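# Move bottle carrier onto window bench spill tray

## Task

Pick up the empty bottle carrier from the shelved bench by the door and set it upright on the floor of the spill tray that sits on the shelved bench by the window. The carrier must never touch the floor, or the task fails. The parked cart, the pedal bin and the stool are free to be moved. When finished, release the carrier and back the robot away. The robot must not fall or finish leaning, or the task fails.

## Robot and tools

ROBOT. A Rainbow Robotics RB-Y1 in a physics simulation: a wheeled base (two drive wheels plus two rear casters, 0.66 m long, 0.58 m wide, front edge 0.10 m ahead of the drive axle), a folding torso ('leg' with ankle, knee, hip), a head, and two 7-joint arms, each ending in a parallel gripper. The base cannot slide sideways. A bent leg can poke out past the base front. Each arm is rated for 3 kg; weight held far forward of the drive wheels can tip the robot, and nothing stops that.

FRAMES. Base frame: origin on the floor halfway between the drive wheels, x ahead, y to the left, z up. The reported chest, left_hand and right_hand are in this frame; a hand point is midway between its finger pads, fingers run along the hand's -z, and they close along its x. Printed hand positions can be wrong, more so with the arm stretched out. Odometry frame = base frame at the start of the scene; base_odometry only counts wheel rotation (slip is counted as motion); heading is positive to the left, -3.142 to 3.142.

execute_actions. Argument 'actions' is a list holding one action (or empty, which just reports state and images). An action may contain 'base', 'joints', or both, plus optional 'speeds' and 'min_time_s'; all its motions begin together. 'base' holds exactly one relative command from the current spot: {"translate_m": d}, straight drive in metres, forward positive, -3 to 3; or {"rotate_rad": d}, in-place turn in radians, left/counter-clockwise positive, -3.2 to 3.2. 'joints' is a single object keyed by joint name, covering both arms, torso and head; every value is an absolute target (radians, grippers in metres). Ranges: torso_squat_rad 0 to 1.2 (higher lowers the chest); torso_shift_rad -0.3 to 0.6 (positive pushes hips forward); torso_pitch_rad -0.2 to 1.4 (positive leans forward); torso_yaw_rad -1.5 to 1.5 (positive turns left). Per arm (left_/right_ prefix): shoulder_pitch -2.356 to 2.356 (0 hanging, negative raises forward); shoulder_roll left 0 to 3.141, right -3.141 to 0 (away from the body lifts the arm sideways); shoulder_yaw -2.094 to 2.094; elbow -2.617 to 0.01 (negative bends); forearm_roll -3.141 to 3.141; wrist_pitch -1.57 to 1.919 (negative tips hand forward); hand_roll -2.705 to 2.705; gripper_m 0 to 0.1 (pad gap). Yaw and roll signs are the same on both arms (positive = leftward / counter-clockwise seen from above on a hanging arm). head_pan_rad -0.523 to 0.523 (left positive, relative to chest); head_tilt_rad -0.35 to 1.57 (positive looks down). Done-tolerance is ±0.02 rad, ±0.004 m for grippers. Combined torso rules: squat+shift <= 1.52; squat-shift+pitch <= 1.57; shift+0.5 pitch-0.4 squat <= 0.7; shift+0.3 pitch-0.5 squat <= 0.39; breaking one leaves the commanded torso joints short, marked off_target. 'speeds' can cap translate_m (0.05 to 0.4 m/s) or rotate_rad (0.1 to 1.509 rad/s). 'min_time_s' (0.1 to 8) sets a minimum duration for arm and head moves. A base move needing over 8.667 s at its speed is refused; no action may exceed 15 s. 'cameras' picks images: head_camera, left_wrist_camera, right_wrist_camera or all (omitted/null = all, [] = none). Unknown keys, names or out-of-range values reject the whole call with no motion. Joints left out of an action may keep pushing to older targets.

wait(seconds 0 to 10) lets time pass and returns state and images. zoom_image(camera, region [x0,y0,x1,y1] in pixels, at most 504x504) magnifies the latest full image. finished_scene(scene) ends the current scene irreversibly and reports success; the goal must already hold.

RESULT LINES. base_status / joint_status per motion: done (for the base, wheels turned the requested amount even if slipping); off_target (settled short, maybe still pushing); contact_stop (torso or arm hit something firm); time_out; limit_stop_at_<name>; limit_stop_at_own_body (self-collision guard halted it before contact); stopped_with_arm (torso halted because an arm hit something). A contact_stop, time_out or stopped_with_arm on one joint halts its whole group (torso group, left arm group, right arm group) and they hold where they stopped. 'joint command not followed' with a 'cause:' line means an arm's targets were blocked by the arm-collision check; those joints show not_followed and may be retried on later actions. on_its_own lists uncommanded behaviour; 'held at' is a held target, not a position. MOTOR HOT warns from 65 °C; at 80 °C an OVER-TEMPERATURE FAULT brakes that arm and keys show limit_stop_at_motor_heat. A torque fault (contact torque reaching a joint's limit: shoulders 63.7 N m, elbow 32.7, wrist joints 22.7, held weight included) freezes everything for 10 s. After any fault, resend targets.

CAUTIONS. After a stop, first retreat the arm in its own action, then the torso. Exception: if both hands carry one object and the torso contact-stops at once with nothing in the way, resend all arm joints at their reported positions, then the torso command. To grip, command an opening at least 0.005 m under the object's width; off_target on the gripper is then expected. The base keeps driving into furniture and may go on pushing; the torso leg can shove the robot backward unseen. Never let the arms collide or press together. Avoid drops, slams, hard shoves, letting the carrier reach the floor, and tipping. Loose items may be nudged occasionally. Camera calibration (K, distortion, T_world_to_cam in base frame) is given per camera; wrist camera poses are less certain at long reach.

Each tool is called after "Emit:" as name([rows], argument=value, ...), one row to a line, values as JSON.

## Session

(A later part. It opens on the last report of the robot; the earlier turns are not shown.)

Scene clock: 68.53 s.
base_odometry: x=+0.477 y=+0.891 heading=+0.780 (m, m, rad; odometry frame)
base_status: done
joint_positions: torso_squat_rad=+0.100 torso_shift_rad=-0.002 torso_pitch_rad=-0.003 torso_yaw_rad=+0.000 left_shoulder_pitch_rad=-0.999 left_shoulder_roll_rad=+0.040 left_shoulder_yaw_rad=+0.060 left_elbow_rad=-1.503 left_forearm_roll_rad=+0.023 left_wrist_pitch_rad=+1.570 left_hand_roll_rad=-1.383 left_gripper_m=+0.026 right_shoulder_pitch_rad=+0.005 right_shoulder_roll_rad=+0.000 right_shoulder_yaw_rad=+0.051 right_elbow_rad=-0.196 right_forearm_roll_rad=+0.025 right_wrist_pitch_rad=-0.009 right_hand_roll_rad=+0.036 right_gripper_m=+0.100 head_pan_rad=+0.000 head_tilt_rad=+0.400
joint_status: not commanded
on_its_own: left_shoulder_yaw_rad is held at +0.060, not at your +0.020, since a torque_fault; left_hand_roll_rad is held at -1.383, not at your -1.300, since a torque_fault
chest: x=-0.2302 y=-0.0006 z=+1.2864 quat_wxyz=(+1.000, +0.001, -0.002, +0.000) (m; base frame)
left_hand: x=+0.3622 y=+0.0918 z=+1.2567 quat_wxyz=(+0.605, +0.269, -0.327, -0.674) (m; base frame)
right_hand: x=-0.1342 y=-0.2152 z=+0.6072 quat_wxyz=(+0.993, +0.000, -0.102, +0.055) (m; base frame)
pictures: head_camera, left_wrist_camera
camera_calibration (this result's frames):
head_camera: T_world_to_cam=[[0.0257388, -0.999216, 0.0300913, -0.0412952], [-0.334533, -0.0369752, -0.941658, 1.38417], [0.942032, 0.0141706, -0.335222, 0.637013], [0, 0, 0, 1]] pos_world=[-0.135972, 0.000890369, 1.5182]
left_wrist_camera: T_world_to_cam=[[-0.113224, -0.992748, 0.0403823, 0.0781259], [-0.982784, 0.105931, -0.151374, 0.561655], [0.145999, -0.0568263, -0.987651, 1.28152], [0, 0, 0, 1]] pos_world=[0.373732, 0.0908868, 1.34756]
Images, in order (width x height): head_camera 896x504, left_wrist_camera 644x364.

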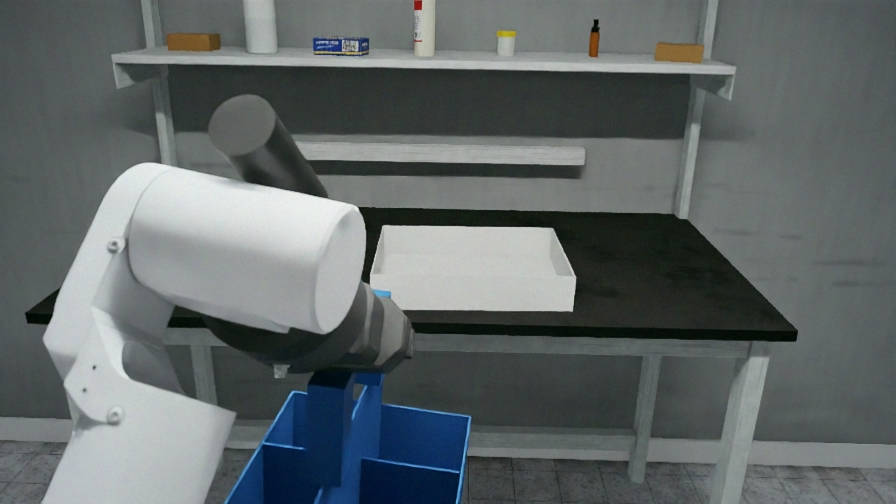

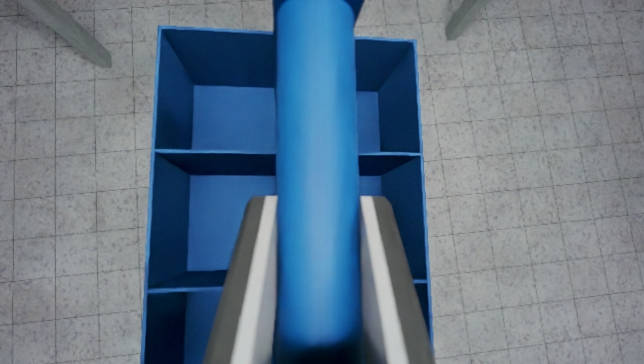

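Emit:
execute_actions([
  {"base":{"rotate_rad":-0.07},"joints":{"left_elbow_rad":-1.8,"left_wrist_pitch_rad":1.87,"torso_squat_rad":0.0,"head_tilt_rad":0.6},"min_time_s":1.5},
], cameras=[])

Emit:
execute_actions([
  {"base":{"translate_m":0.65}},
], cameras=["head_camera","left_wrist_camera"])

Scene clock: 70.47 s.
base_odometry: x=+0.477 y=+0.892 heading=+0.711 (m, m, rad; odometry frame)
base_status: done
joint_positions: torso_squat_rad=+0.000 torso_shift_rad=-0.002 torso_pitch_rad=-0.003 torso_yaw_rad=+0.000 left_shoulder_pitch_rad=-0.999 left_shoulder_roll_rad=+0.040 left_shoulder_yaw_rad=+0.060 left_elbow_rad=-1.800 left_forearm_roll_rad=+0.023 left_wrist_pitch_rad=+1.870 left_hand_roll_rad=-1.383 left_gripper_m=+0.026 right_shoulder_pitch_rad=+0.005 right_shoulder_roll_rad=+0.000 right_shoulder_yaw_rad=+0.051 right_elbow_rad=-0.196 right_forearm_roll_rad=+0.025 right_wrist_pitch_rad=-0.009 right_hand_roll_rad=+0.036 right_gripper_m=+0.100 head_pan_rad=+0.000 head_tilt_rad=+0.600
joint_status: all done
on_its_own: left_shoulder_yaw_rad is held at +0.060, not at your +0.020, since a torque_fault; left_hand_roll_rad is held at -1.383, not at your -1.300, since a torque_fault
chest: x=-0.2301 y=-0.0005 z=+1.2899 quat_wxyz=(+1.000, +0.001, -0.002, +0.000) (m; base frame)
left_hand: x=+0.3023 y=+0.0998 z=+1.3065 quat_wxyz=(+0.604, +0.270, -0.325, -0.676) (m; base frame)
right_hand: x=-0.1342 y=-0.2152 z=+0.6107 quat_wxyz=(+0.993, +0.000, -0.102, +0.055) (m; base frame)
pictures: none
No camera images: the call's "cameras" was empty. Leave "cameras" out to get every camera's image.

Scene clock: 73.67 s.
base_odometry: x=+0.970 y=+1.315 heading=+0.710 (m, m, rad; odometry frame)
base_status: done
joint_positions: torso_squat_rad=+0.000 torso_shift_rad=-0.002 torso_pitch_rad=-0.003 torso_yaw_rad=+0.000 left_shoulder_pitch_rad=-0.999 left_shoulder_roll_rad=+0.040 left_shoulder_yaw_rad=+0.060 left_elbow_rad=-1.800 left_forearm_roll_rad=+0.023 left_wrist_pitch_rad=+1.870 left_hand_roll_rad=-1.383 left_gripper_m=+0.026 right_shoulder_pitch_rad=+0.005 right_shoulder_roll_rad=+0.000 right_shoulder_yaw_rad=+0.051 right_elbow_rad=-0.196 right_forearm_roll_rad=+0.025 right_wrist_pitch_rad=-0.009 right_hand_roll_rad=+0.036 right_gripper_m=+0.100 head_pan_rad=+0.000 head_tilt_rad=+0.600
joint_status: not commanded
on_its_own: left_shoulder_yaw_rad is held at +0.060, not at your +0.020, since a torque_fault; left_hand_roll_rad is held at -1.383, not at your -1.300, since a torque_fault
chest: x=-0.2302 y=-0.0005 z=+1.2899 quat_wxyz=(+1.000, +0.001, -0.002, +0.000) (m; base frame)
left_hand: x=+0.3023 y=+0.0998 z=+1.3066 quat_wxyz=(+0.603, +0.270, -0.325, -0.676) (m; base frame)
right_hand: x=-0.1342 y=-0.2152 z=+0.6107 quat_wxyz=(+0.993, +0.000, -0.102, +0.055) (m; base frame)
pictures: head_camera, left_wrist_camera
camera_calibration (this result's frames):
head_camera: T_world_to_cam=[[0.0314442, -0.99921, 0.0242977, -0.0315335], [-0.514886, -0.0370294, -0.856459, 1.22285], [0.856682, 0.0144201, -0.515644, 0.889213], [0, 0, 0, 1]] pos_world=[-0.131153, 0.000950264, 1.5066]
left_wrist_camera: T_world_to_cam=[[-0.116241, -0.992631, 0.0342305, 0.0862267], [-0.98281, 0.109977, -0.148286, 0.505064], [0.143428, -0.0508789, -0.988352, 1.34114], [0, 0, 0, 1]] pos_world=[0.314048, 0.0982813, 1.39746]
Images, in order (width x height): head_camera 896x504, left_wrist_camera 644x364.

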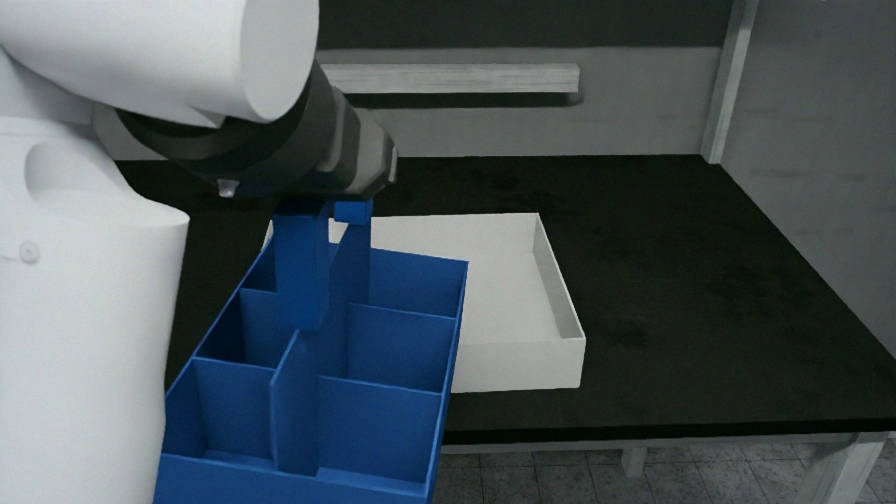

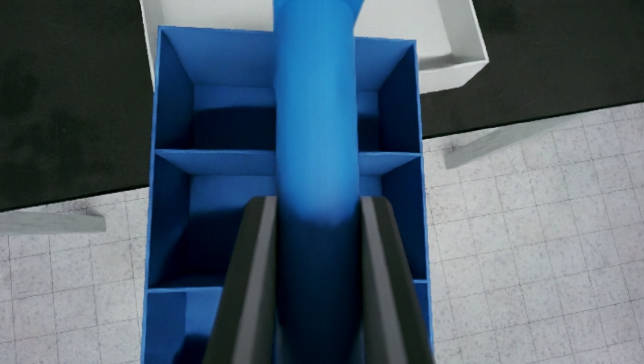

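Emit:
execute_actions([
  {"base":{"translate_m":0.36},"speeds":{"translate_m":0.15},"joints":{"torso_yaw_rad":0.08,"head_tilt_rad":0.9}},
], cameras=["head_camera","left_wrist_camera"])

Scene clock: 77.30 s.
base_odometry: x=+1.243 y=+1.550 heading=+0.709 (m, m, rad; odometry frame)
base_status: done
joint_positions: torso_squat_rad=+0.000 torso_shift_rad=-0.002 torso_pitch_rad=-0.003 torso_yaw_rad=+0.080 left_shoulder_pitch_rad=-0.999 left_shoulder_roll_rad=+0.040 left_shoulder_yaw_rad=+0.060 left_elbow_rad=-1.800 left_forearm_roll_rad=+0.023 left_wrist_pitch_rad=+1.870 left_hand_roll_rad=-1.383 left_gripper_m=+0.026 right_shoulder_pitch_rad=+0.005 right_shoulder_roll_rad=+0.000 right_shoulder_yaw_rad=+0.051 right_elbow_rad=-0.196 right_forearm_roll_rad=+0.025 right_wrist_pitch_rad=-0.009 right_hand_roll_rad=+0.036 right_gripper_m=+0.100 head_pan_rad=+0.000 head_tilt_rad=+0.900
joint_status: all done
on_its_own: left_shoulder_yaw_rad is held at +0.060, not at your +0.020, since a torque_fault; left_hand_roll_rad is held at -1.383, not at your -1.300, since a torque_fault
chest: x=-0.2302 y=-0.0005 z=+1.2899 quat_wxyz=(+0.999, +0.001, -0.002, +0.040) (m; base frame)
left_hand: x=+0.2925 y=+0.1421 z=+1.3067 quat_wxyz=(+0.630, +0.283, -0.314, -0.652) (m; base frame)
right_hand: x=-0.1173 y=-0.2070 z=+0.6108 quat_wxyz=(+0.990, +0.004, -0.102, +0.095) (m; base frame)
pictures: head_camera, left_wrist_camera
camera_calibration (this result's frames):
head_camera: T_world_to_cam=[[0.11745, -0.992981, 0.0139684, 0.00358256], [-0.739524, -0.0968417, -0.666127, 0.892394], [0.662804, 0.0679068, -0.745707, 1.19152], [0, 0, 0, 1]] pos_world=[-0.130221, 0.00906583, 1.48293]
left_wrist_camera: T_world_to_cam=[[-0.0364029, -0.998744, 0.0344368, 0.104332], [-0.988427, 0.030906, -0.148516, 0.504006], [0.147265, -0.0394447, -0.98831, 1.34196], [0, 0, 0, 1]] pos_world=[0.304346, 0.141557, 1.39754]
Images, in order (width x height): head_camera 896x504, left_wrist_camera 644x364.

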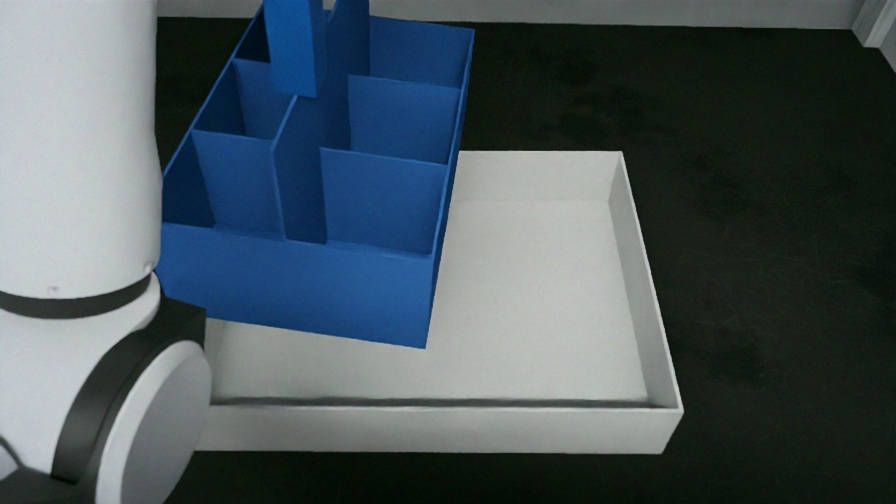

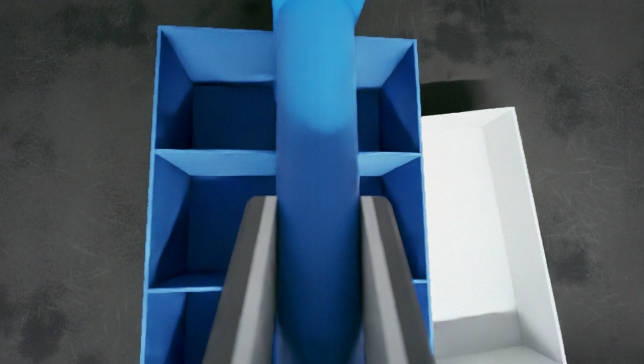

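Emit:
execute_actions([
  {"joints":{"torso_yaw_rad":0.65}},
], cameras=[])

Emit:
execute_actions([
  {"joints":{"torso_squat_rad":0.5}},
], cameras=["head_camera","left_wrist_camera"])

Scene clock: 79.33 s.
base_odometry: x=+1.243 y=+1.550 heading=+0.709 (m, m, rad; odometry frame)
base_status: not commanded
joint_positions: torso_squat_rad=+0.000 torso_shift_rad=-0.002 torso_pitch_rad=-0.003 torso_yaw_rad=+0.650 left_shoulder_pitch_rad=-0.999 left_shoulder_roll_rad=+0.040 left_shoulder_yaw_rad=+0.060 left_elbow_rad=-1.800 left_forearm_roll_rad=+0.023 left_wrist_pitch_rad=+1.870 left_hand_roll_rad=-1.383 left_gripper_m=+0.026 right_shoulder_pitch_rad=+0.005 right_shoulder_roll_rad=+0.000 right_shoulder_yaw_rad=+0.051 right_elbow_rad=-0.196 right_forearm_roll_rad=+0.025 right_wrist_pitch_rad=-0.009 right_hand_roll_rad=+0.036 right_gripper_m=+0.100 head_pan_rad=+0.000 head_tilt_rad=+0.900
joint_status: all done
on_its_own: left_shoulder_yaw_rad is held at +0.060, not at your +0.020, since a torque_fault; left_hand_roll_rad is held at -1.383, not at your -1.300, since a torque_fault
chest: x=-0.2302 y=-0.0005 z=+1.2899 quat_wxyz=(+0.948, +0.000, -0.002, +0.319) (m; base frame)
left_hand: x=+0.1329 y=+0.4017 z=+1.3065 quat_wxyz=(+0.788, +0.359, -0.222, -0.448) (m; base frame)
right_hand: x=-0.0230 y=-0.1145 z=+0.6112 quat_wxyz=(+0.924, +0.031, -0.097, +0.369) (m; base frame)
pictures: none
No camera images: the call's "cameras" was empty. Leave "cameras" out to get every camera's image.

Scene clock: 81.23 s.
base_odometry: x=+1.243 y=+1.550 heading=+0.709 (m, m, rad; odometry frame)
base_status: not commanded
joint_positions: torso_squat_rad=+0.374 torso_shift_rad=-0.002 torso_pitch_rad=-0.003 torso_yaw_rad=+0.650 left_shoulder_pitch_rad=-0.999 left_shoulder_roll_rad=+0.040 left_shoulder_yaw_rad=+0.060 left_elbow_rad=-1.800 left_forearm_roll_rad=+0.023 left_wrist_pitch_rad=+1.870 left_hand_roll_rad=-1.383 left_gripper_m=+0.026 right_shoulder_pitch_rad=+0.005 right_shoulder_roll_rad=+0.000 right_shoulder_yaw_rad=+0.051 right_elbow_rad=-0.196 right_forearm_roll_rad=+0.025 right_wrist_pitch_rad=-0.009 right_hand_roll_rad=+0.036 right_gripper_m=+0.100 head_pan_rad=+0.000 head_tilt_rad=+0.900
joint_status: torso_squat_rad limit_stop_at_own_body (moved +0.374 of +0.500)
on_its_own: torso_squat_rad is held at +0.374, not at your +0.500, since a limit_stop_at_own_body; left_shoulder_yaw_rad is held at +0.060, not at your +0.020, since a torque_fault; left_hand_roll_rad is held at -1.383, not at your -1.300, since a torque_fault
chest: x=-0.2303 y=-0.0005 z=+1.2415 quat_wxyz=(+0.948, +0.000, -0.002, +0.319) (m; base frame)
left_hand: x=+0.1328 y=+0.4017 z=+1.2581 quat_wxyz=(+0.788, +0.359, -0.222, -0.448) (m; base frame)
right_hand: x=-0.0228 y=-0.1145 z=+0.5628 quat_wxyz=(+0.924, +0.031, -0.097, +0.369) (m; base frame)
pictures: head_camera, left_wrist_camera
camera_calibration (this result's frames):
head_camera: T_world_to_cam=[[0.634715, -0.772578, 0.0160975, 0.120862], [-0.569371, -0.481651, -0.666205, 0.899179], [0.522449, 0.413685, -0.745595, 1.1232], [0, 0, 0, 1]] pos_world=[-0.151558, 0.0618168, 1.43454]
left_wrist_camera: T_world_to_cam=[[0.508297, -0.860406, 0.0365392, 0.228892], [-0.848618, -0.507651, -0.148789, 0.529002], [0.146568, 0.044621, -0.988194, 1.29389], [0, 0, 0, 1]] pos_world=[0.142932, 0.407754, 1.34896]
Images, in order (width x height): head_camera 896x504, left_wrist_camera 644x364.

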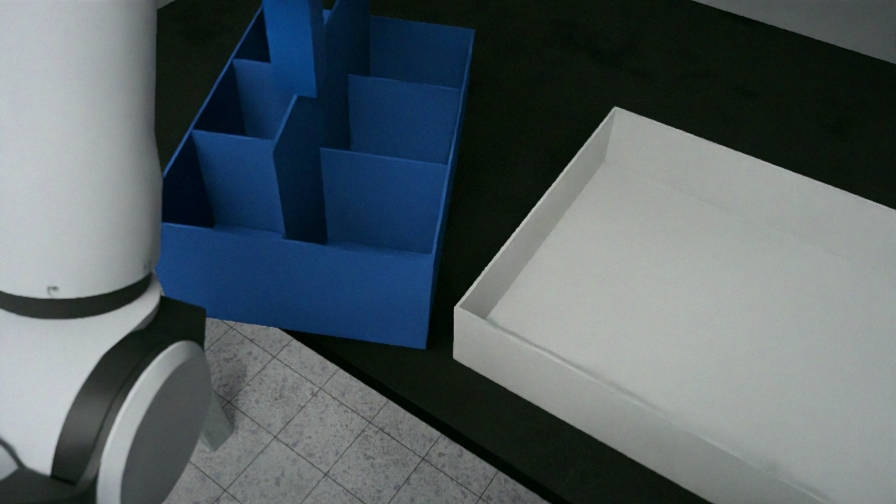

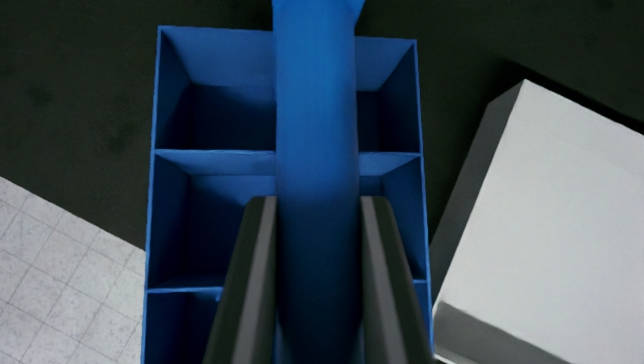

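Emit:
execute_actions([
  {"joints":{"left_shoulder_pitch_rad":-1.3,"left_elbow_rad":-1.0,"left_wrist_pitch_rad":1.37,"right_elbow_rad":-1.2,"right_shoulder_pitch_rad":0.5,"head_tilt_rad":0.7},"min_time_s":2},
], cameras=[])

Emit:
execute_actions([
  {"joints":{"torso_squat_rad":0.5}},
], cameras=["head_camera","left_wrist_camera"])

Scene clock: 83.67 s.
base_odometry: x=+1.243 y=+1.550 heading=+0.709 (m, m, rad; odometry frame)
base_status: not commanded
joint_positions: torso_squat_rad=+0.374 torso_shift_rad=-0.002 torso_pitch_rad=-0.003 torso_yaw_rad=+0.650 left_shoulder_pitch_rad=-1.299 left_shoulder_roll_rad=+0.040 left_shoulder_yaw_rad=+0.060 left_elbow_rad=-1.000 left_forearm_roll_rad=+0.023 left_wrist_pitch_rad=+1.370 left_hand_roll_rad=-1.383 left_gripper_m=+0.025 right_shoulder_pitch_rad=+0.012 right_shoulder_roll_rad=+0.003 right_shoulder_yaw_rad=+0.053 right_elbow_rad=-0.710 right_forearm_roll_rad=+0.025 right_wrist_pitch_rad=-0.008 right_hand_roll_rad=+0.036 right_gripper_m=+0.100 head_pan_rad=+0.000 head_tilt_rad=+0.700
joint_status: right_shoulder_pitch_rad limit_stop_at_own_body (moved +0.008 of +0.495); right_elbow_rad contact_stop (moved -0.514 of -1.004); the others done
on_its_own: torso_squat_rad is held at +0.374, not at your +0.500, since a limit_stop_at_own_body; left_shoulder_yaw_rad is held at +0.060, not at your +0.020, since a torque_fault; left_hand_roll_rad is held at -1.383, not at your -1.300, since a torque_fault; right_shoulder_pitch_rad is held at +0.012, not at your +0.500, since a limit_stop_at_own_body; right_elbow_rad is held at -0.710, not at your -1.200, since a contact_stop
chest: x=-0.2302 y=-0.0005 z=+1.2415 quat_wxyz=(+0.948, +0.000, -0.002, +0.319) (m; base frame)
left_hand: x=+0.2533 y=+0.4239 z=+1.2313 quat_wxyz=(+0.773, +0.363, -0.202, -0.480) (m; base frame)
right_hand: x=+0.1470 y=+0.0316 z=+0.6550 quat_wxyz=(+0.871, +0.110, -0.329, +0.348) (m; base frame)
pictures: none
No camera images: the call's "cameras" was empty. Leave "cameras" out to get every camera's image.

not run: a stop came earlier in this reply.

Emit:
execute_actions([
  {"joints":{"right_elbow_rad":-0.45,"left_shoulder_pitch_rad":-1.22,"left_wrist_pitch_rad":1.29},"min_time_s":1.5},
], cameras=["head_camera","left_wrist_camera"])

Scene clock: 87.50 s.
base_odometry: x=+1.243 y=+1.550 heading=+0.709 (m, m, rad; odometry frame)
base_status: not commanded
joint_positions: torso_squat_rad=+0.374 torso_shift_rad=-0.002 torso_pitch_rad=-0.005 torso_yaw_rad=+0.650 left_shoulder_pitch_rad=-1.226 left_shoulder_roll_rad=+0.041 left_shoulder_yaw_rad=+0.060 left_elbow_rad=-1.004 left_forearm_roll_rad=+0.023 left_wrist_pitch_rad=+1.289 left_hand_roll_rad=-1.383 left_gripper_m=+0.026 right_shoulder_pitch_rad=+0.012 right_shoulder_roll_rad=+0.003 right_shoulder_yaw_rad=+0.053 right_elbow_rad=-0.450 right_forearm_roll_rad=+0.025 right_wrist_pitch_rad=-0.008 right_hand_roll_rad=+0.036 right_gripper_m=+0.100 head_pan_rad=+0.000 head_tilt_rad=+0.700
joint_status: all done
on_its_own: torso_squat_rad is held at +0.374, not at your +0.500, since a limit_stop_at_own_body; left_shoulder_yaw_rad is held at +0.060, not at your +0.020, since a torque_fault; left_hand_roll_rad is held at -1.383, not at your -1.300, since a torque_fault; right_shoulder_pitch_rad is held at +0.012, not at your +0.500, since a limit_stop_at_own_body
chest: x=-0.2309 y=-0.0010 z=+1.2415 quat_wxyz=(+0.948, +0.000, -0.002, +0.319) (m; base frame)
left_hand: x=+0.2531 y=+0.4368 z=+1.2037 quat_wxyz=(+0.775, +0.366, -0.212, -0.470) (m; base frame)
right_hand: x=+0.0628 y=-0.0390 z=+0.5935 quat_wxyz=(+0.905, +0.071, -0.212, +0.361) (m; base frame)
pictures: head_camera, left_wrist_camera
camera_calibration (this result's frames):
head_camera: T_world_to_cam=[[0.631704, -0.77486, 0.0233022, 0.10985], [-0.45128, -0.392014, -0.801668, 1.11794], [0.630315, 0.495901, -0.597315, 0.93226], [0, 0, 0, 1]] pos_world=[-0.152508, 0.0610563, 1.45051]
left_wrist_camera: T_world_to_cam=[[0.476881, -0.878935, -0.00760565, 0.269138], [-0.86943, -0.470417, -0.150993, 0.632508], [0.129135, 0.078618, -0.988506, 1.21088], [0, 0, 0, 1]] pos_world=[0.265209, 0.4389, 1.29451]
Images, in order (width x height): head_camera 896x504, left_wrist_camera 644x364.

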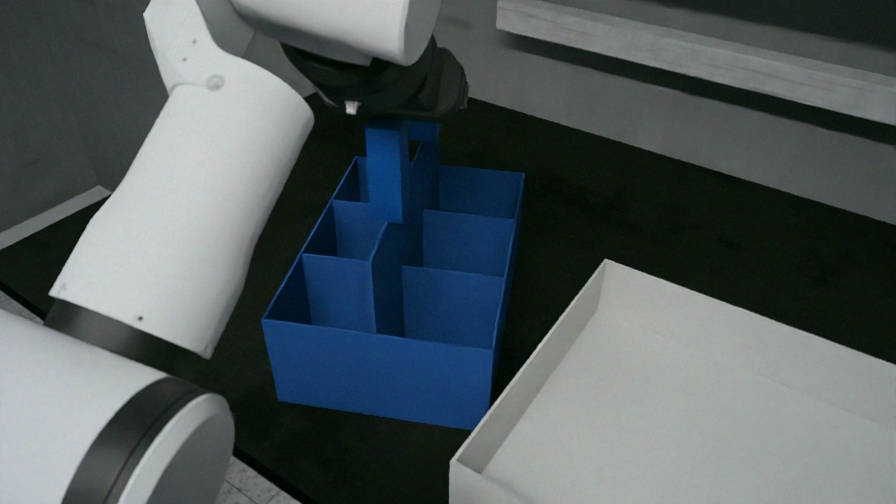

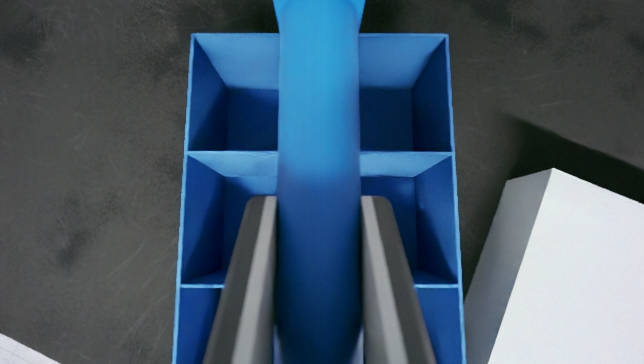

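Emit:
execute_actions([
  {"joints":{"left_gripper_m":0.1}},
], cameras=[])

Emit:
execute_actions([
  {"joints":{"torso_squat_rad":0.0,"left_shoulder_pitch_rad":-1.5}},
], cameras=[])

Emit:
execute_actions([
  {"joints":{"left_shoulder_pitch_rad":-1.85,"left_elbow_rad":-0.05,"left_wrist_pitch_rad":1.9},"min_time_s":1.5},
], cameras=["head_camera","left_wrist_camera"])

Scene clock: 89.10 s.
base_odometry: x=+1.243 y=+1.550 heading=+0.709 (m, m, rad; odometry frame)
base_status: not commanded
joint_positions: torso_squat_rad=+0.374 torso_shift_rad=-0.002 torso_pitch_rad=-0.005 torso_yaw_rad=+0.650 left_shoulder_pitch_rad=-1.226 left_shoulder_roll_rad=+0.041 left_shoulder_yaw_rad=+0.060 left_elbow_rad=-1.004 left_forearm_roll_rad=+0.023 left_wrist_pitch_rad=+1.289 left_hand_roll_rad=-1.383 left_gripper_m=+0.100 right_shoulder_pitch_rad=+0.012 right_shoulder_roll_rad=+0.003 right_shoulder_yaw_rad=+0.053 right_elbow_rad=-0.450 right_forearm_roll_rad=+0.025 right_wrist_pitch_rad=-0.008 right_hand_roll_rad=+0.036 right_gripper_m=+0.100 head_pan_rad=+0.000 head_tilt_rad=+0.700
joint_status: all done
on_its_own: torso_squat_rad is held at +0.374, not at your +0.500, since a limit_stop_at_own_body; left_shoulder_yaw_rad is held at +0.060, not at your +0.020, since a torque_fault; left_hand_roll_rad is held at -1.383, not at your -1.300, since a torque_fault; right_shoulder_pitch_rad is held at +0.012, not at your +0.500, since a limit_stop_at_own_body
chest: x=-0.2309 y=-0.0010 z=+1.2415 quat_wxyz=(+0.948, +0.000, -0.002, +0.319) (m; base frame)
left_hand: x=+0.2531 y=+0.4368 z=+1.2036 quat_wxyz=(+0.775, +0.366, -0.212, -0.470) (m; base frame)
right_hand: x=+0.0628 y=-0.0390 z=+0.5935 quat_wxyz=(+0.905, +0.071, -0.212, +0.361) (m; base frame)
pictures: none
No camera images: the call's "cameras" was empty. Leave "cameras" out to get every camera's image.

Scene clock: 91.13 s.
base_odometry: x=+1.243 y=+1.550 heading=+0.709 (m, m, rad; odometry frame)
base_status: not commanded
joint_positions: torso_squat_rad=+0.000 torso_shift_rad=-0.002 torso_pitch_rad=-0.003 torso_yaw_rad=+0.650 left_shoulder_pitch_rad=-1.500 left_shoulder_roll_rad=+0.040 left_shoulder_yaw_rad=+0.060 left_elbow_rad=-1.000 left_forearm_roll_rad=+0.023 left_wrist_pitch_rad=+1.290 left_hand_roll_rad=-1.383 left_gripper_m=+0.100 right_shoulder_pitch_rad=+0.012 right_shoulder_roll_rad=+0.003 right_shoulder_yaw_rad=+0.053 right_elbow_rad=-0.450 right_forearm_roll_rad=+0.025 right_wrist_pitch_rad=-0.008 right_hand_roll_rad=+0.036 right_gripper_m=+0.100 head_pan_rad=+0.000 head_tilt_rad=+0.700
joint_status: all done
on_its_own: left_shoulder_yaw_rad is held at +0.060, not at your +0.020, since a torque_fault; left_hand_roll_rad is held at -1.383, not at your -1.300, since a torque_fault; right_shoulder_pitch_rad is held at +0.012, not at your +0.500, since a limit_stop_at_own_body
chest: x=-0.2302 y=-0.0006 z=+1.2899 quat_wxyz=(+0.948, +0.000, -0.002, +0.319) (m; base frame)
left_hand: x=+0.2832 y=+0.3834 z=+1.4166 quat_wxyz=(+0.697, +0.459, -0.268, -0.482) (m; base frame)
right_hand: x=+0.0627 y=-0.0391 z=+0.6416 quat_wxyz=(+0.905, +0.071, -0.211, +0.362) (m; base frame)
pictures: none
No camera images: the call's "cameras" was empty. Leave "cameras" out to get every camera's image.

Scene clock: 92.93 s.
base_odometry: x=+1.243 y=+1.550 heading=+0.709 (m, m, rad; odometry frame)
base_status: not commanded
joint_positions: torso_squat_rad=+0.000 torso_shift_rad=-0.002 torso_pitch_rad=-0.003 torso_yaw_rad=+0.650 left_shoulder_pitch_rad=-1.850 left_shoulder_roll_rad=+0.040 left_shoulder_yaw_rad=+0.060 left_elbow_rad=-0.050 left_forearm_roll_rad=+0.023 left_wrist_pitch_rad=+1.900 left_hand_roll_rad=-1.383 left_gripper_m=+0.100 right_shoulder_pitch_rad=+0.012 right_shoulder_roll_rad=+0.003 right_shoulder_yaw_rad=+0.053 right_elbow_rad=-0.450 right_forearm_roll_rad=+0.025 right_wrist_pitch_rad=-0.008 right_hand_roll_rad=+0.036 right_gripper_m=+0.100 head_pan_rad=+0.000 head_tilt_rad=+0.700
joint_status: all done
on_its_own: left_shoulder_yaw_rad is held at +0.060, not at your +0.020, since a torque_fault; left_hand_roll_rad is held at -1.383, not at your -1.300, since a torque_fault; right_shoulder_pitch_rad is held at +0.012, not at your +0.500, since a limit_stop_at_own_body
chest: x=-0.2302 y=-0.0006 z=+1.2899 quat_wxyz=(+0.948, +0.000, -0.002, +0.319) (m; base frame)
left_hand: x=+0.0952 y=+0.3687 z=+1.2434 quat_wxyz=(+0.851, +0.064, +0.165, -0.494) (m; base frame)
right_hand: x=+0.0627 y=-0.0391 z=+0.6416 quat_wxyz=(+0.905, +0.071, -0.211, +0.362) (m; base frame)
pictures: head_camera, left_wrist_camera
camera_calibration (this result's frames):
head_camera: T_world_to_cam=[[0.631737, -0.774838, 0.0231131, 0.108892], [-0.452296, -0.392651, -0.800783, 1.15582], [0.629553, 0.49543, -0.598508, 0.961951], [0, 0, 0, 1]] pos_world=[-0.151617, 0.061628, 1.49878]
left_wrist_camera: T_world_to_cam=[[0.467819, -0.81245, -0.347951, 0.684372], [-0.497427, -0.567448, 0.656178, -0.534126], [-0.730556, -0.133893, -0.669597, 1.03948], [0, 0, 0, 1]] pos_world=[0.173551, 0.39211, 1.28465]
Images, in order (width x height): head_camera 896x504, left_wrist_camera 644x364.

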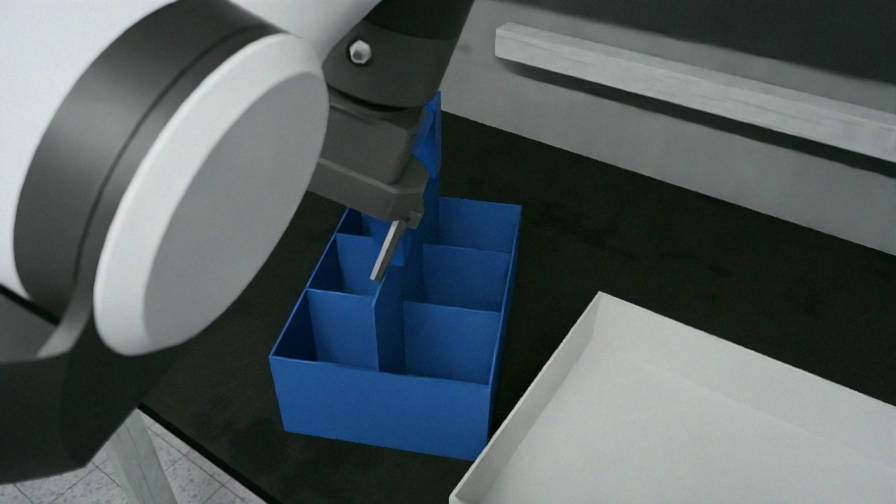

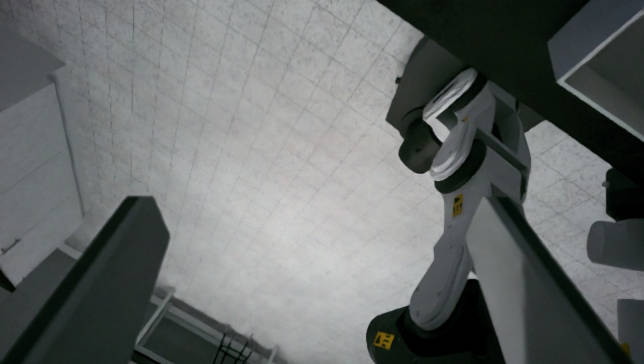

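Emit:
execute_actions([
  {"base":{"translate_m":-0.65}},
], cameras=[])

Emit:
execute_actions([
  {"base":{"rotate_rad":1.15},"joints":{"torso_yaw_rad":-1.5,"left_shoulder_pitch_rad":-1.3,"left_elbow_rad":-1.0,"left_wrist_pitch_rad":1.37,"left_hand_roll_rad":-0.55,"right_elbow_rad":-0.2}},
], cameras=[])

Emit:
execute_actions([
  {"base":{"translate_m":0.97}},
], cameras=["head_camera","left_wrist_camera"])

Scene clock: 96.87 s.
base_odometry: x=+0.750 y=+1.127 heading=+0.708 (m, m, rad; odometry frame)
base_status: done
joint_positions: torso_squat_rad=+0.000 torso_shift_rad=-0.002 torso_pitch_rad=-0.003 torso_yaw_rad=+0.650 left_shoulder_pitch_rad=-1.850 left_shoulder_roll_rad=+0.040 left_shoulder_yaw_rad=+0.060 left_elbow_rad=-0.050 left_forearm_roll_rad=+0.023 left_wrist_pitch_rad=+1.900 left_hand_roll_rad=-1.383 left_gripper_m=+0.100 right_shoulder_pitch_rad=+0.012 right_shoulder_roll_rad=+0.003 right_shoulder_yaw_rad=+0.053 right_elbow_rad=-0.450 right_forearm_roll_rad=+0.025 right_wrist_pitch_rad=-0.008 right_hand_roll_rad=+0.036 right_gripper_m=+0.100 head_pan_rad=+0.000 head_tilt_rad=+0.700
joint_status: not commanded
on_its_own: left_shoulder_yaw_rad is held at +0.060, not at your +0.020, since a torque_fault; left_hand_roll_rad is held at -1.383, not at your -1.300, since a torque_fault; right_shoulder_pitch_rad is held at +0.012, not at your +0.500, since a limit_stop_at_own_body
chest: x=-0.2303 y=-0.0006 z=+1.2899 quat_wxyz=(+0.948, +0.000, -0.002, +0.319) (m; base frame)
left_hand: x=+0.0951 y=+0.3686 z=+1.2435 quat_wxyz=(+0.851, +0.064, +0.165, -0.494) (m; base frame)
right_hand: x=+0.0628 y=-0.0392 z=+0.6417 quat_wxyz=(+0.905, +0.071, -0.211, +0.362) (m; base frame)
pictures: none
No camera images: the call's "cameras" was empty. Leave "cameras" out to get every camera's image.

Scene clock: 100.93 s.
base_odometry: x=+0.750 y=+1.127 heading=+1.858 (m, m, rad; odometry frame)
base_status: done
joint_positions: torso_squat_rad=+0.000 torso_shift_rad=-0.002 torso_pitch_rad=-0.003 torso_yaw_rad=-1.063 left_shoulder_pitch_rad=-1.300 left_shoulder_roll_rad=+0.040 left_shoulder_yaw_rad=+0.060 left_elbow_rad=-1.000 left_forearm_roll_rad=+0.023 left_wrist_pitch_rad=+1.370 left_hand_roll_rad=-0.550 left_gripper_m=+0.100 right_shoulder_pitch_rad=+0.012 right_shoulder_roll_rad=+0.003 right_shoulder_yaw_rad=+0.053 right_elbow_rad=-0.200 right_forearm_roll_rad=+0.025 right_wrist_pitch_rad=-0.008 right_hand_roll_rad=+0.036 right_gripper_m=+0.100 head_pan_rad=+0.000 head_tilt_rad=+0.700
joint_status: torso_yaw_rad limit_stop_at_own_body (moved -1.713 of -2.150); the others done
on_its_own: torso_yaw_rad is held at -1.062, not at your -1.500, since a limit_stop_at_own_body; left_shoulder_yaw_rad is held at +0.060, not at your +0.020, since a torque_fault; right_shoulder_pitch_rad is held at +0.012, not at your +0.500, since a limit_stop_at_own_body
chest: x=-0.2303 y=-0.0006 z=+1.2899 quat_wxyz=(+0.862, +0.001, -0.001, -0.507) (m; base frame)
left_hand: x=+0.1213 y=-0.5394 z=+1.2787 quat_wxyz=(+0.494, -0.084, -0.406, -0.764) (m; base frame)
right_hand: x=-0.3705 y=-0.1820 z=+0.6095 quat_wxyz=(+0.884, -0.047, -0.086, -0.456) (m; base frame)
pictures: none
No camera images: the call's "cameras" was empty. Leave "cameras" out to get every camera's image.

not run: a stop came earlier in this reply.

Emit:
execute_actions([
  {"joints":{"right_shoulder_roll_rad":-0.4,"right_shoulder_pitch_rad":0.6,"right_elbow_rad":-2.0,"left_shoulder_pitch_rad":-1.4,"left_wrist_pitch_rad":1.47}},
], cameras=[])

Emit:
execute_actions([
  {"joints":{"torso_yaw_rad":-1.5}},
], cameras=[])

Emit:
execute_actions([
  {"base":{"translate_m":0.97}},
], cameras=["head_camera","left_wrist_camera"])

Scene clock: 103.53 s.
base_odometry: x=+0.750 y=+1.127 heading=+1.858 (m, m, rad; odometry frame)
base_status: not commanded
joint_positions: torso_squat_rad=+0.000 torso_shift_rad=-0.002 torso_pitch_rad=-0.003 torso_yaw_rad=-1.063 left_shoulder_pitch_rad=-1.400 left_shoulder_roll_rad=+0.040 left_shoulder_yaw_rad=+0.060 left_elbow_rad=-1.000 left_forearm_roll_rad=+0.023 left_wrist_pitch_rad=+1.470 left_hand_roll_rad=-0.550 left_gripper_m=+0.100 right_shoulder_pitch_rad=+0.012 right_shoulder_roll_rad=-0.400 right_shoulder_yaw_rad=+0.053 right_elbow_rad=-2.000 right_forearm_roll_rad=+0.025 right_wrist_pitch_rad=-0.008 right_hand_roll_rad=+0.036 right_gripper_m=+0.100 head_pan_rad=+0.000 head_tilt_rad=+0.700
joint_status: right_shoulder_pitch_rad limit_stop_at_own_body (moved +0.000 of +0.588); the others done
on_its_own: torso_yaw_rad is held at -1.062, not at your -1.500, since a limit_stop_at_own_body; left_shoulder_yaw_rad is held at +0.060, not at your +0.020, since a torque_fault; right_shoulder_pitch_rad is held at +0.012, not at your +0.600, since a limit_stop_at_own_body
chest: x=-0.2303 y=-0.0006 z=+1.2899 quat_wxyz=(+0.862, +0.001, -0.001, -0.507) (m; base frame)
left_hand: x=+0.1025 y=-0.5345 z=+1.3216 quat_wxyz=(+0.484, -0.074, -0.406, -0.772) (m; base frame)
right_hand: x=-0.2020 y=-0.5385 z=+1.2616 quat_wxyz=(+0.556, -0.509, -0.650, -0.100) (m; base frame)
pictures: none
No camera images: the call's "cameras" was empty. Leave "cameras" out to get every camera's image.

not run: a stop came earlier in this reply.

not run: a stop came earlier in this reply.

Emit:
execute_actions([
  {"joints":{"torso_yaw_rad":-1.5,"right_shoulder_pitch_rad":0.5,"right_elbow_rad":-2.5}},
], cameras=[])

Emit:
execute_actions([
  {"base":{"translate_m":0.97}},
], cameras=["head_camera","left_wrist_camera"])

Scene clock: 105.13 s.
base_odometry: x=+0.750 y=+1.127 heading=+1.858 (m, m, rad; odometry frame)
base_status: not commanded
joint_positions: torso_squat_rad=+0.000 torso_shift_rad=-0.002 torso_pitch_rad=-0.003 torso_yaw_rad=-1.500 left_shoulder_pitch_rad=-1.400 left_shoulder_roll_rad=+0.040 left_shoulder_yaw_rad=+0.060 left_elbow_rad=-1.000 left_forearm_roll_rad=+0.023 left_wrist_pitch_rad=+1.470 left_hand_roll_rad=-0.550 left_gripper_m=+0.100 right_shoulder_pitch_rad=+0.500 right_shoulder_roll_rad=-0.400 right_shoulder_yaw_rad=+0.053 right_elbow_rad=-2.500 right_forearm_roll_rad=+0.025 right_wrist_pitch_rad=-0.008 right_hand_roll_rad=+0.036 right_gripper_m=+0.100 head_pan_rad=+0.000 head_tilt_rad=+0.700
joint_status: all done
on_its_own: left_shoulder_yaw_rad is held at +0.060, not at your +0.020, since a torque_fault
chest: x=-0.2303 y=-0.0006 z=+1.2899 quat_wxyz=(+0.732, +0.002, -0.001, -0.682) (m; base frame)
left_hand: x=-0.1550 y=-0.6253 z=+1.3206 quat_wxyz=(+0.305, -0.160, -0.380, -0.859) (m; base frame)
right_hand: x=-0.4312 y=-0.3643 z=+1.2839 quat_wxyz=(+0.515, -0.629, -0.539, -0.223) (m; base frame)
pictures: none
No camera images: the call's "cameras" was empty. Leave "cameras" out to get every camera's image.

Scene clock: 109.13 s.
base_odometry: x=+0.475 y=+2.057 heading=+1.859 (m, m, rad; odometry frame)
base_status: done
joint_positions: torso_squat_rad=+0.000 torso_shift_rad=-0.002 torso_pitch_rad=-0.003 torso_yaw_rad=-1.500 left_shoulder_pitch_rad=-1.400 left_shoulder_roll_rad=+0.040 left_shoulder_yaw_rad=+0.060 left_elbow_rad=-1.000 left_forearm_roll_rad=+0.023 left_wrist_pitch_rad=+1.470 left_hand_roll_rad=-0.550 left_gripper_m=+0.100 right_shoulder_pitch_rad=+0.500 right_shoulder_roll_rad=-0.400 right_shoulder_yaw_rad=+0.053 right_elbow_rad=-2.500 right_forearm_roll_rad=+0.025 right_wrist_pitch_rad=-0.008 right_hand_roll_rad=+0.036 right_gripper_m=+0.100 head_pan_rad=+0.000 head_tilt_rad=+0.700
joint_status: not commanded
on_its_own: left_shoulder_yaw_rad is held at +0.060, not at your +0.020, since a torque_fault
chest: x=-0.2302 y=-0.0006 z=+1.2899 quat_wxyz=(+0.732, +0.002, -0.001, -0.682) (m; base frame)
left_hand: x=-0.1548 y=-0.6253 z=+1.3205 quat_wxyz=(+0.305, -0.160, -0.380, -0.859) (m; base frame)
right_hand: x=-0.4311 y=-0.3643 z=+1.2840 quat_wxyz=(+0.515, -0.629, -0.538, -0.223) (m; base frame)
pictures: head_camera, left_wrist_camera
camera_calibration (this result's frames):
head_camera: T_world_to_cam=[[-0.99433, -0.104672, 0.0187325, -0.259421], [-0.0779066, 0.597208, -0.798294, 1.23939], [0.0723717, -0.795227, -0.601977, 0.837375], [0, 0, 0, 1]] pos_world=[-0.221995, -0.101427, 1.49834]
left_wrist_camera: T_world_to_cam=[[-0.755042, -0.410278, 0.511452, -1.05207], [-0.463425, 0.885743, 0.0263879, 0.472449], [-0.463842, -0.217096, -0.858906, 1.01467], [0, 0, 0, 1]] pos_world=[-0.104767, -0.62983, 1.39713]
Images, in order (width x height): head_camera 896x504, left_wrist_camera 644x364.

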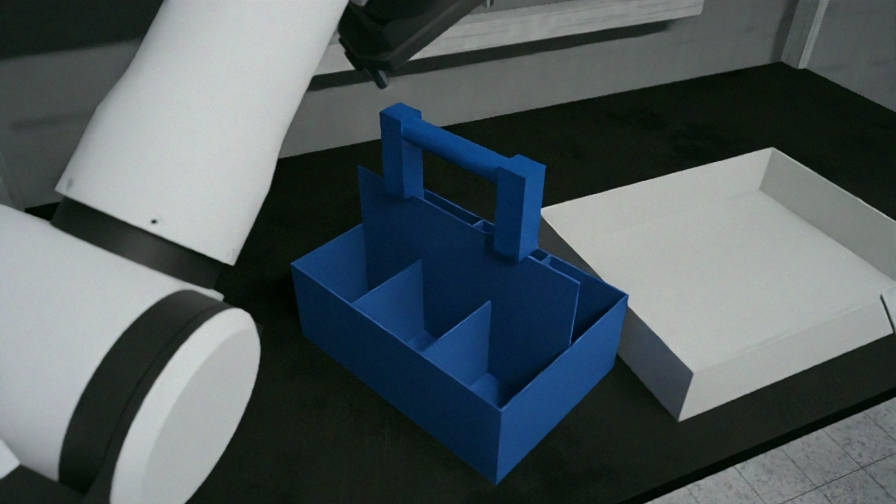

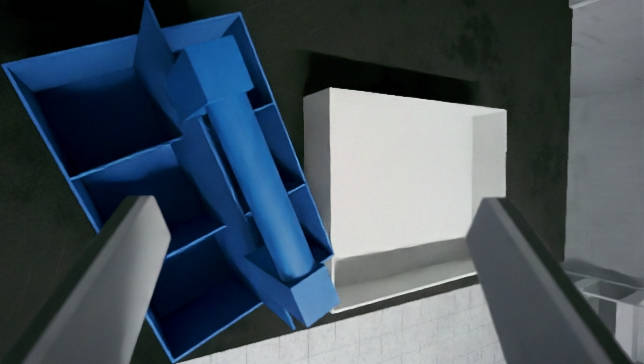

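Emit:
execute_actions([
  {"base":{"translate_m":-0.05},"joints":{"left_hand_roll_rad":-0.2,"left_shoulder_pitch_rad":-1.3,"left_wrist_pitch_rad":1.37}},
], cameras=["head_camera","left_wrist_camera"])

Scene clock: 110.77 s.
base_odometry: x=+0.489 y=+2.009 heading=+1.858 (m, m, rad; odometry frame)
base_status: done
joint_positions: torso_squat_rad=+0.000 torso_shift_rad=-0.002 torso_pitch_rad=-0.003 torso_yaw_rad=-1.500 left_shoulder_pitch_rad=-1.300 left_shoulder_roll_rad=+0.040 left_shoulder_yaw_rad=+0.060 left_elbow_rad=-1.000 left_forearm_roll_rad=+0.023 left_wrist_pitch_rad=+1.370 left_hand_roll_rad=-0.200 left_gripper_m=+0.100 right_shoulder_pitch_rad=+0.500 right_shoulder_roll_rad=-0.400 right_shoulder_yaw_rad=+0.053 right_elbow_rad=-2.500 right_forearm_roll_rad=+0.025 right_wrist_pitch_rad=-0.008 right_hand_roll_rad=+0.036 right_gripper_m=+0.100 head_pan_rad=+0.000 head_tilt_rad=+0.700
joint_status: all done
on_its_own: left_shoulder_yaw_rad is held at +0.060, not at your +0.020, since a torque_fault
chest: x=-0.2303 y=-0.0006 z=+1.2899 quat_wxyz=(+0.732, +0.002, -0.001, -0.682) (m; base frame)
left_hand: x=-0.1400 y=-0.6375 z=+1.2777 quat_wxyz=(+0.461, -0.233, -0.342, -0.785) (m; base frame)
right_hand: x=-0.4312 y=-0.3643 z=+1.2840 quat_wxyz=(+0.515, -0.629, -0.539, -0.223) (m; base frame)
pictures: head_camera, left_wrist_camera
camera_calibration (this result's frames):
head_camera: T_world_to_cam=[[-0.994334, -0.104672, 0.018564, -0.25928], [-0.0777708, 0.597203, -0.798311, 1.23944], [0.0724742, -0.795231, -0.601959, 0.837382], [0, 0, 0, 1]] pos_world=[-0.222107, -0.101424, 1.49834]
left_wrist_camera: T_world_to_cam=[[-0.45643, -0.570093, 0.683129, -1.30344], [-0.633057, 0.74758, 0.200905, 0.156491], [-0.625228, -0.34076, -0.70212, 0.68032], [0, 0, 0, 1]] pos_world=[-0.0705064, -0.628246, 1.33664]
Images, in order (width x height): head_camera 896x504, left_wrist_camera 644x364.

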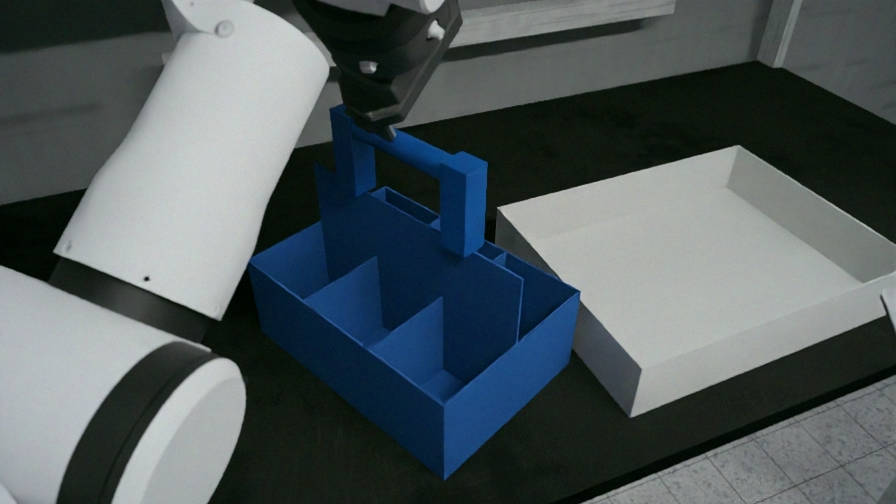

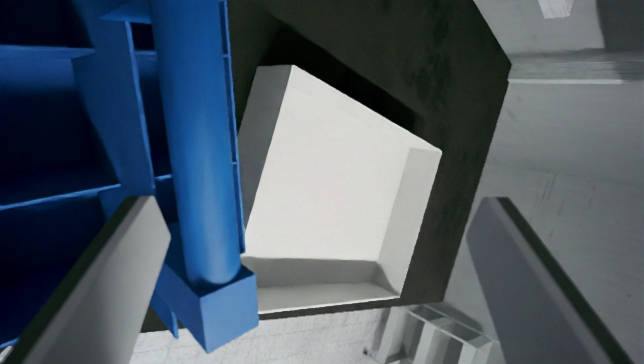

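Emit:
execute_actions([
  {"base":{"translate_m":-0.04},"joints":{"left_elbow_rad":-1.1,"left_wrist_pitch_rad":1.47}},
], cameras=[])

Emit:
execute_actions([
  {"joints":{"torso_squat_rad":0.42}},
], cameras=["head_camera","left_wrist_camera"])

Scene clock: 112.33 s.
base_odometry: x=+0.500 y=+1.971 heading=+1.857 (m, m, rad; odometry frame)
base_status: done
joint_positions: torso_squat_rad=+0.000 torso_shift_rad=-0.002 torso_pitch_rad=-0.003 torso_yaw_rad=-1.500 left_shoulder_pitch_rad=-1.300 left_shoulder_roll_rad=+0.040 left_shoulder_yaw_rad=+0.060 left_elbow_rad=-1.100 left_forearm_roll_rad=+0.023 left_wrist_pitch_rad=+1.470 left_hand_roll_rad=-0.200 left_gripper_m=+0.100 right_shoulder_pitch_rad=+0.500 right_shoulder_roll_rad=-0.400 right_shoulder_yaw_rad=+0.053 right_elbow_rad=-2.500 right_forearm_roll_rad=+0.025 right_wrist_pitch_rad=-0.008 right_hand_roll_rad=+0.036 right_gripper_m=+0.100 head_pan_rad=+0.000 head_tilt_rad=+0.700
joint_status: all done
on_its_own: left_shoulder_yaw_rad is held at +0.060, not at your +0.020, since a torque_fault
chest: x=-0.2303 y=-0.0006 z=+1.2899 quat_wxyz=(+0.732, +0.002, -0.001, -0.682) (m; base frame)
left_hand: x=-0.1413 y=-0.6231 z=+1.2989 quat_wxyz=(+0.460, -0.233, -0.342, -0.786) (m; base frame)
right_hand: x=-0.4312 y=-0.3643 z=+1.2840 quat_wxyz=(+0.515, -0.629, -0.539, -0.223) (m; base frame)
pictures: none
No camera images: the call's "cameras" was empty. Leave "cameras" out to get every camera's image.

Scene clock: 114.53 s.
base_odometry: x=+0.500 y=+1.971 heading=+1.857 (m, m, rad; odometry frame)
base_status: not commanded
joint_positions: torso_squat_rad=+0.420 torso_shift_rad=-0.002 torso_pitch_rad=-0.004 torso_yaw_rad=-1.500 left_shoulder_pitch_rad=-1.300 left_shoulder_roll_rad=+0.040 left_shoulder_yaw_rad=+0.060 left_elbow_rad=-1.100 left_forearm_roll_rad=+0.023 left_wrist_pitch_rad=+1.470 left_hand_roll_rad=-0.200 left_gripper_m=+0.100 right_shoulder_pitch_rad=+0.500 right_shoulder_roll_rad=-0.400 right_shoulder_yaw_rad=+0.053 right_elbow_rad=-2.500 right_forearm_roll_rad=+0.025 right_wrist_pitch_rad=-0.008 right_hand_roll_rad=+0.036 right_gripper_m=+0.100 head_pan_rad=+0.000 head_tilt_rad=+0.700
joint_status: all done
on_its_own: left_shoulder_yaw_rad is held at +0.060, not at your +0.020, since a torque_fault
chest: x=-0.2303 y=-0.0006 z=+1.2291 quat_wxyz=(+0.732, +0.002, -0.001, -0.682) (m; base frame)
left_hand: x=-0.1413 y=-0.6230 z=+1.2381 quat_wxyz=(+0.460, -0.233, -0.342, -0.786) (m; base frame)
right_hand: x=-0.4312 y=-0.3643 z=+1.2231 quat_wxyz=(+0.515, -0.629, -0.539, -0.223) (m; base frame)
pictures: head_camera, left_wrist_camera
camera_calibration (this result's frames):
head_camera: T_world_to_cam=[[-0.994336, -0.104676, 0.018389, -0.257921], [-0.0776343, 0.597215, -0.798315, 1.19091], [0.0725826, -0.795221, -0.601959, 0.800794], [0, 0, 0, 1]] pos_world=[-0.222128, -0.101422, 1.43751]
left_wrist_camera: T_world_to_cam=[[-0.458533, -0.569317, 0.682368, -1.26757], [-0.632085, 0.748673, 0.199893, 0.154851], [-0.624673, -0.339657, -0.703148, 0.658689], [0, 0, 0, 1]] pos_world=[-0.0718797, -0.613856, 1.29715]
Images, in order (width x height): head_camera 896x504, left_wrist_camera 644x364.

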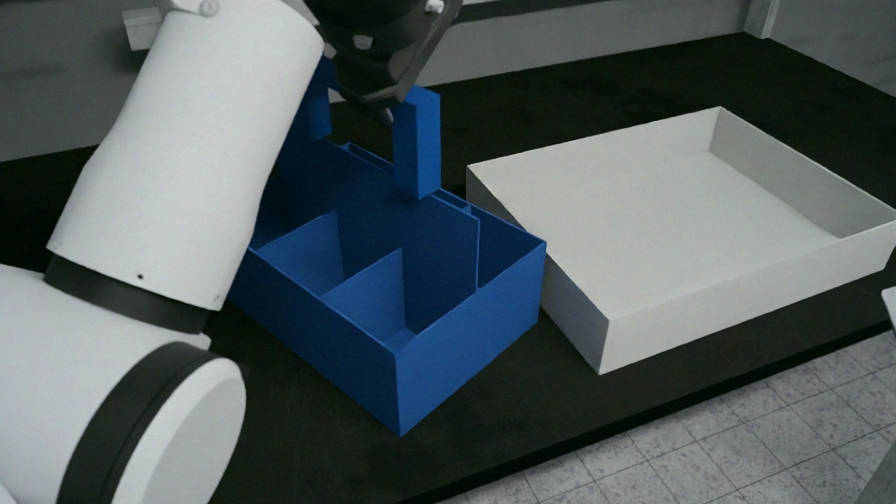

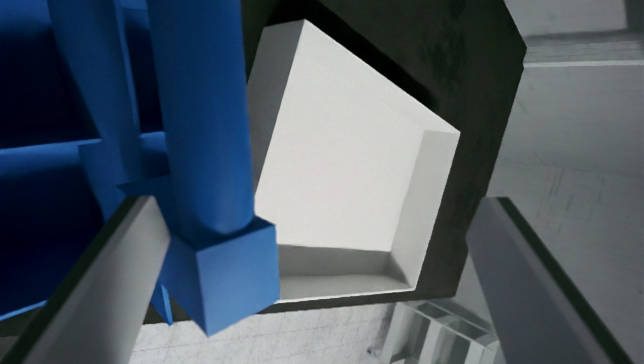

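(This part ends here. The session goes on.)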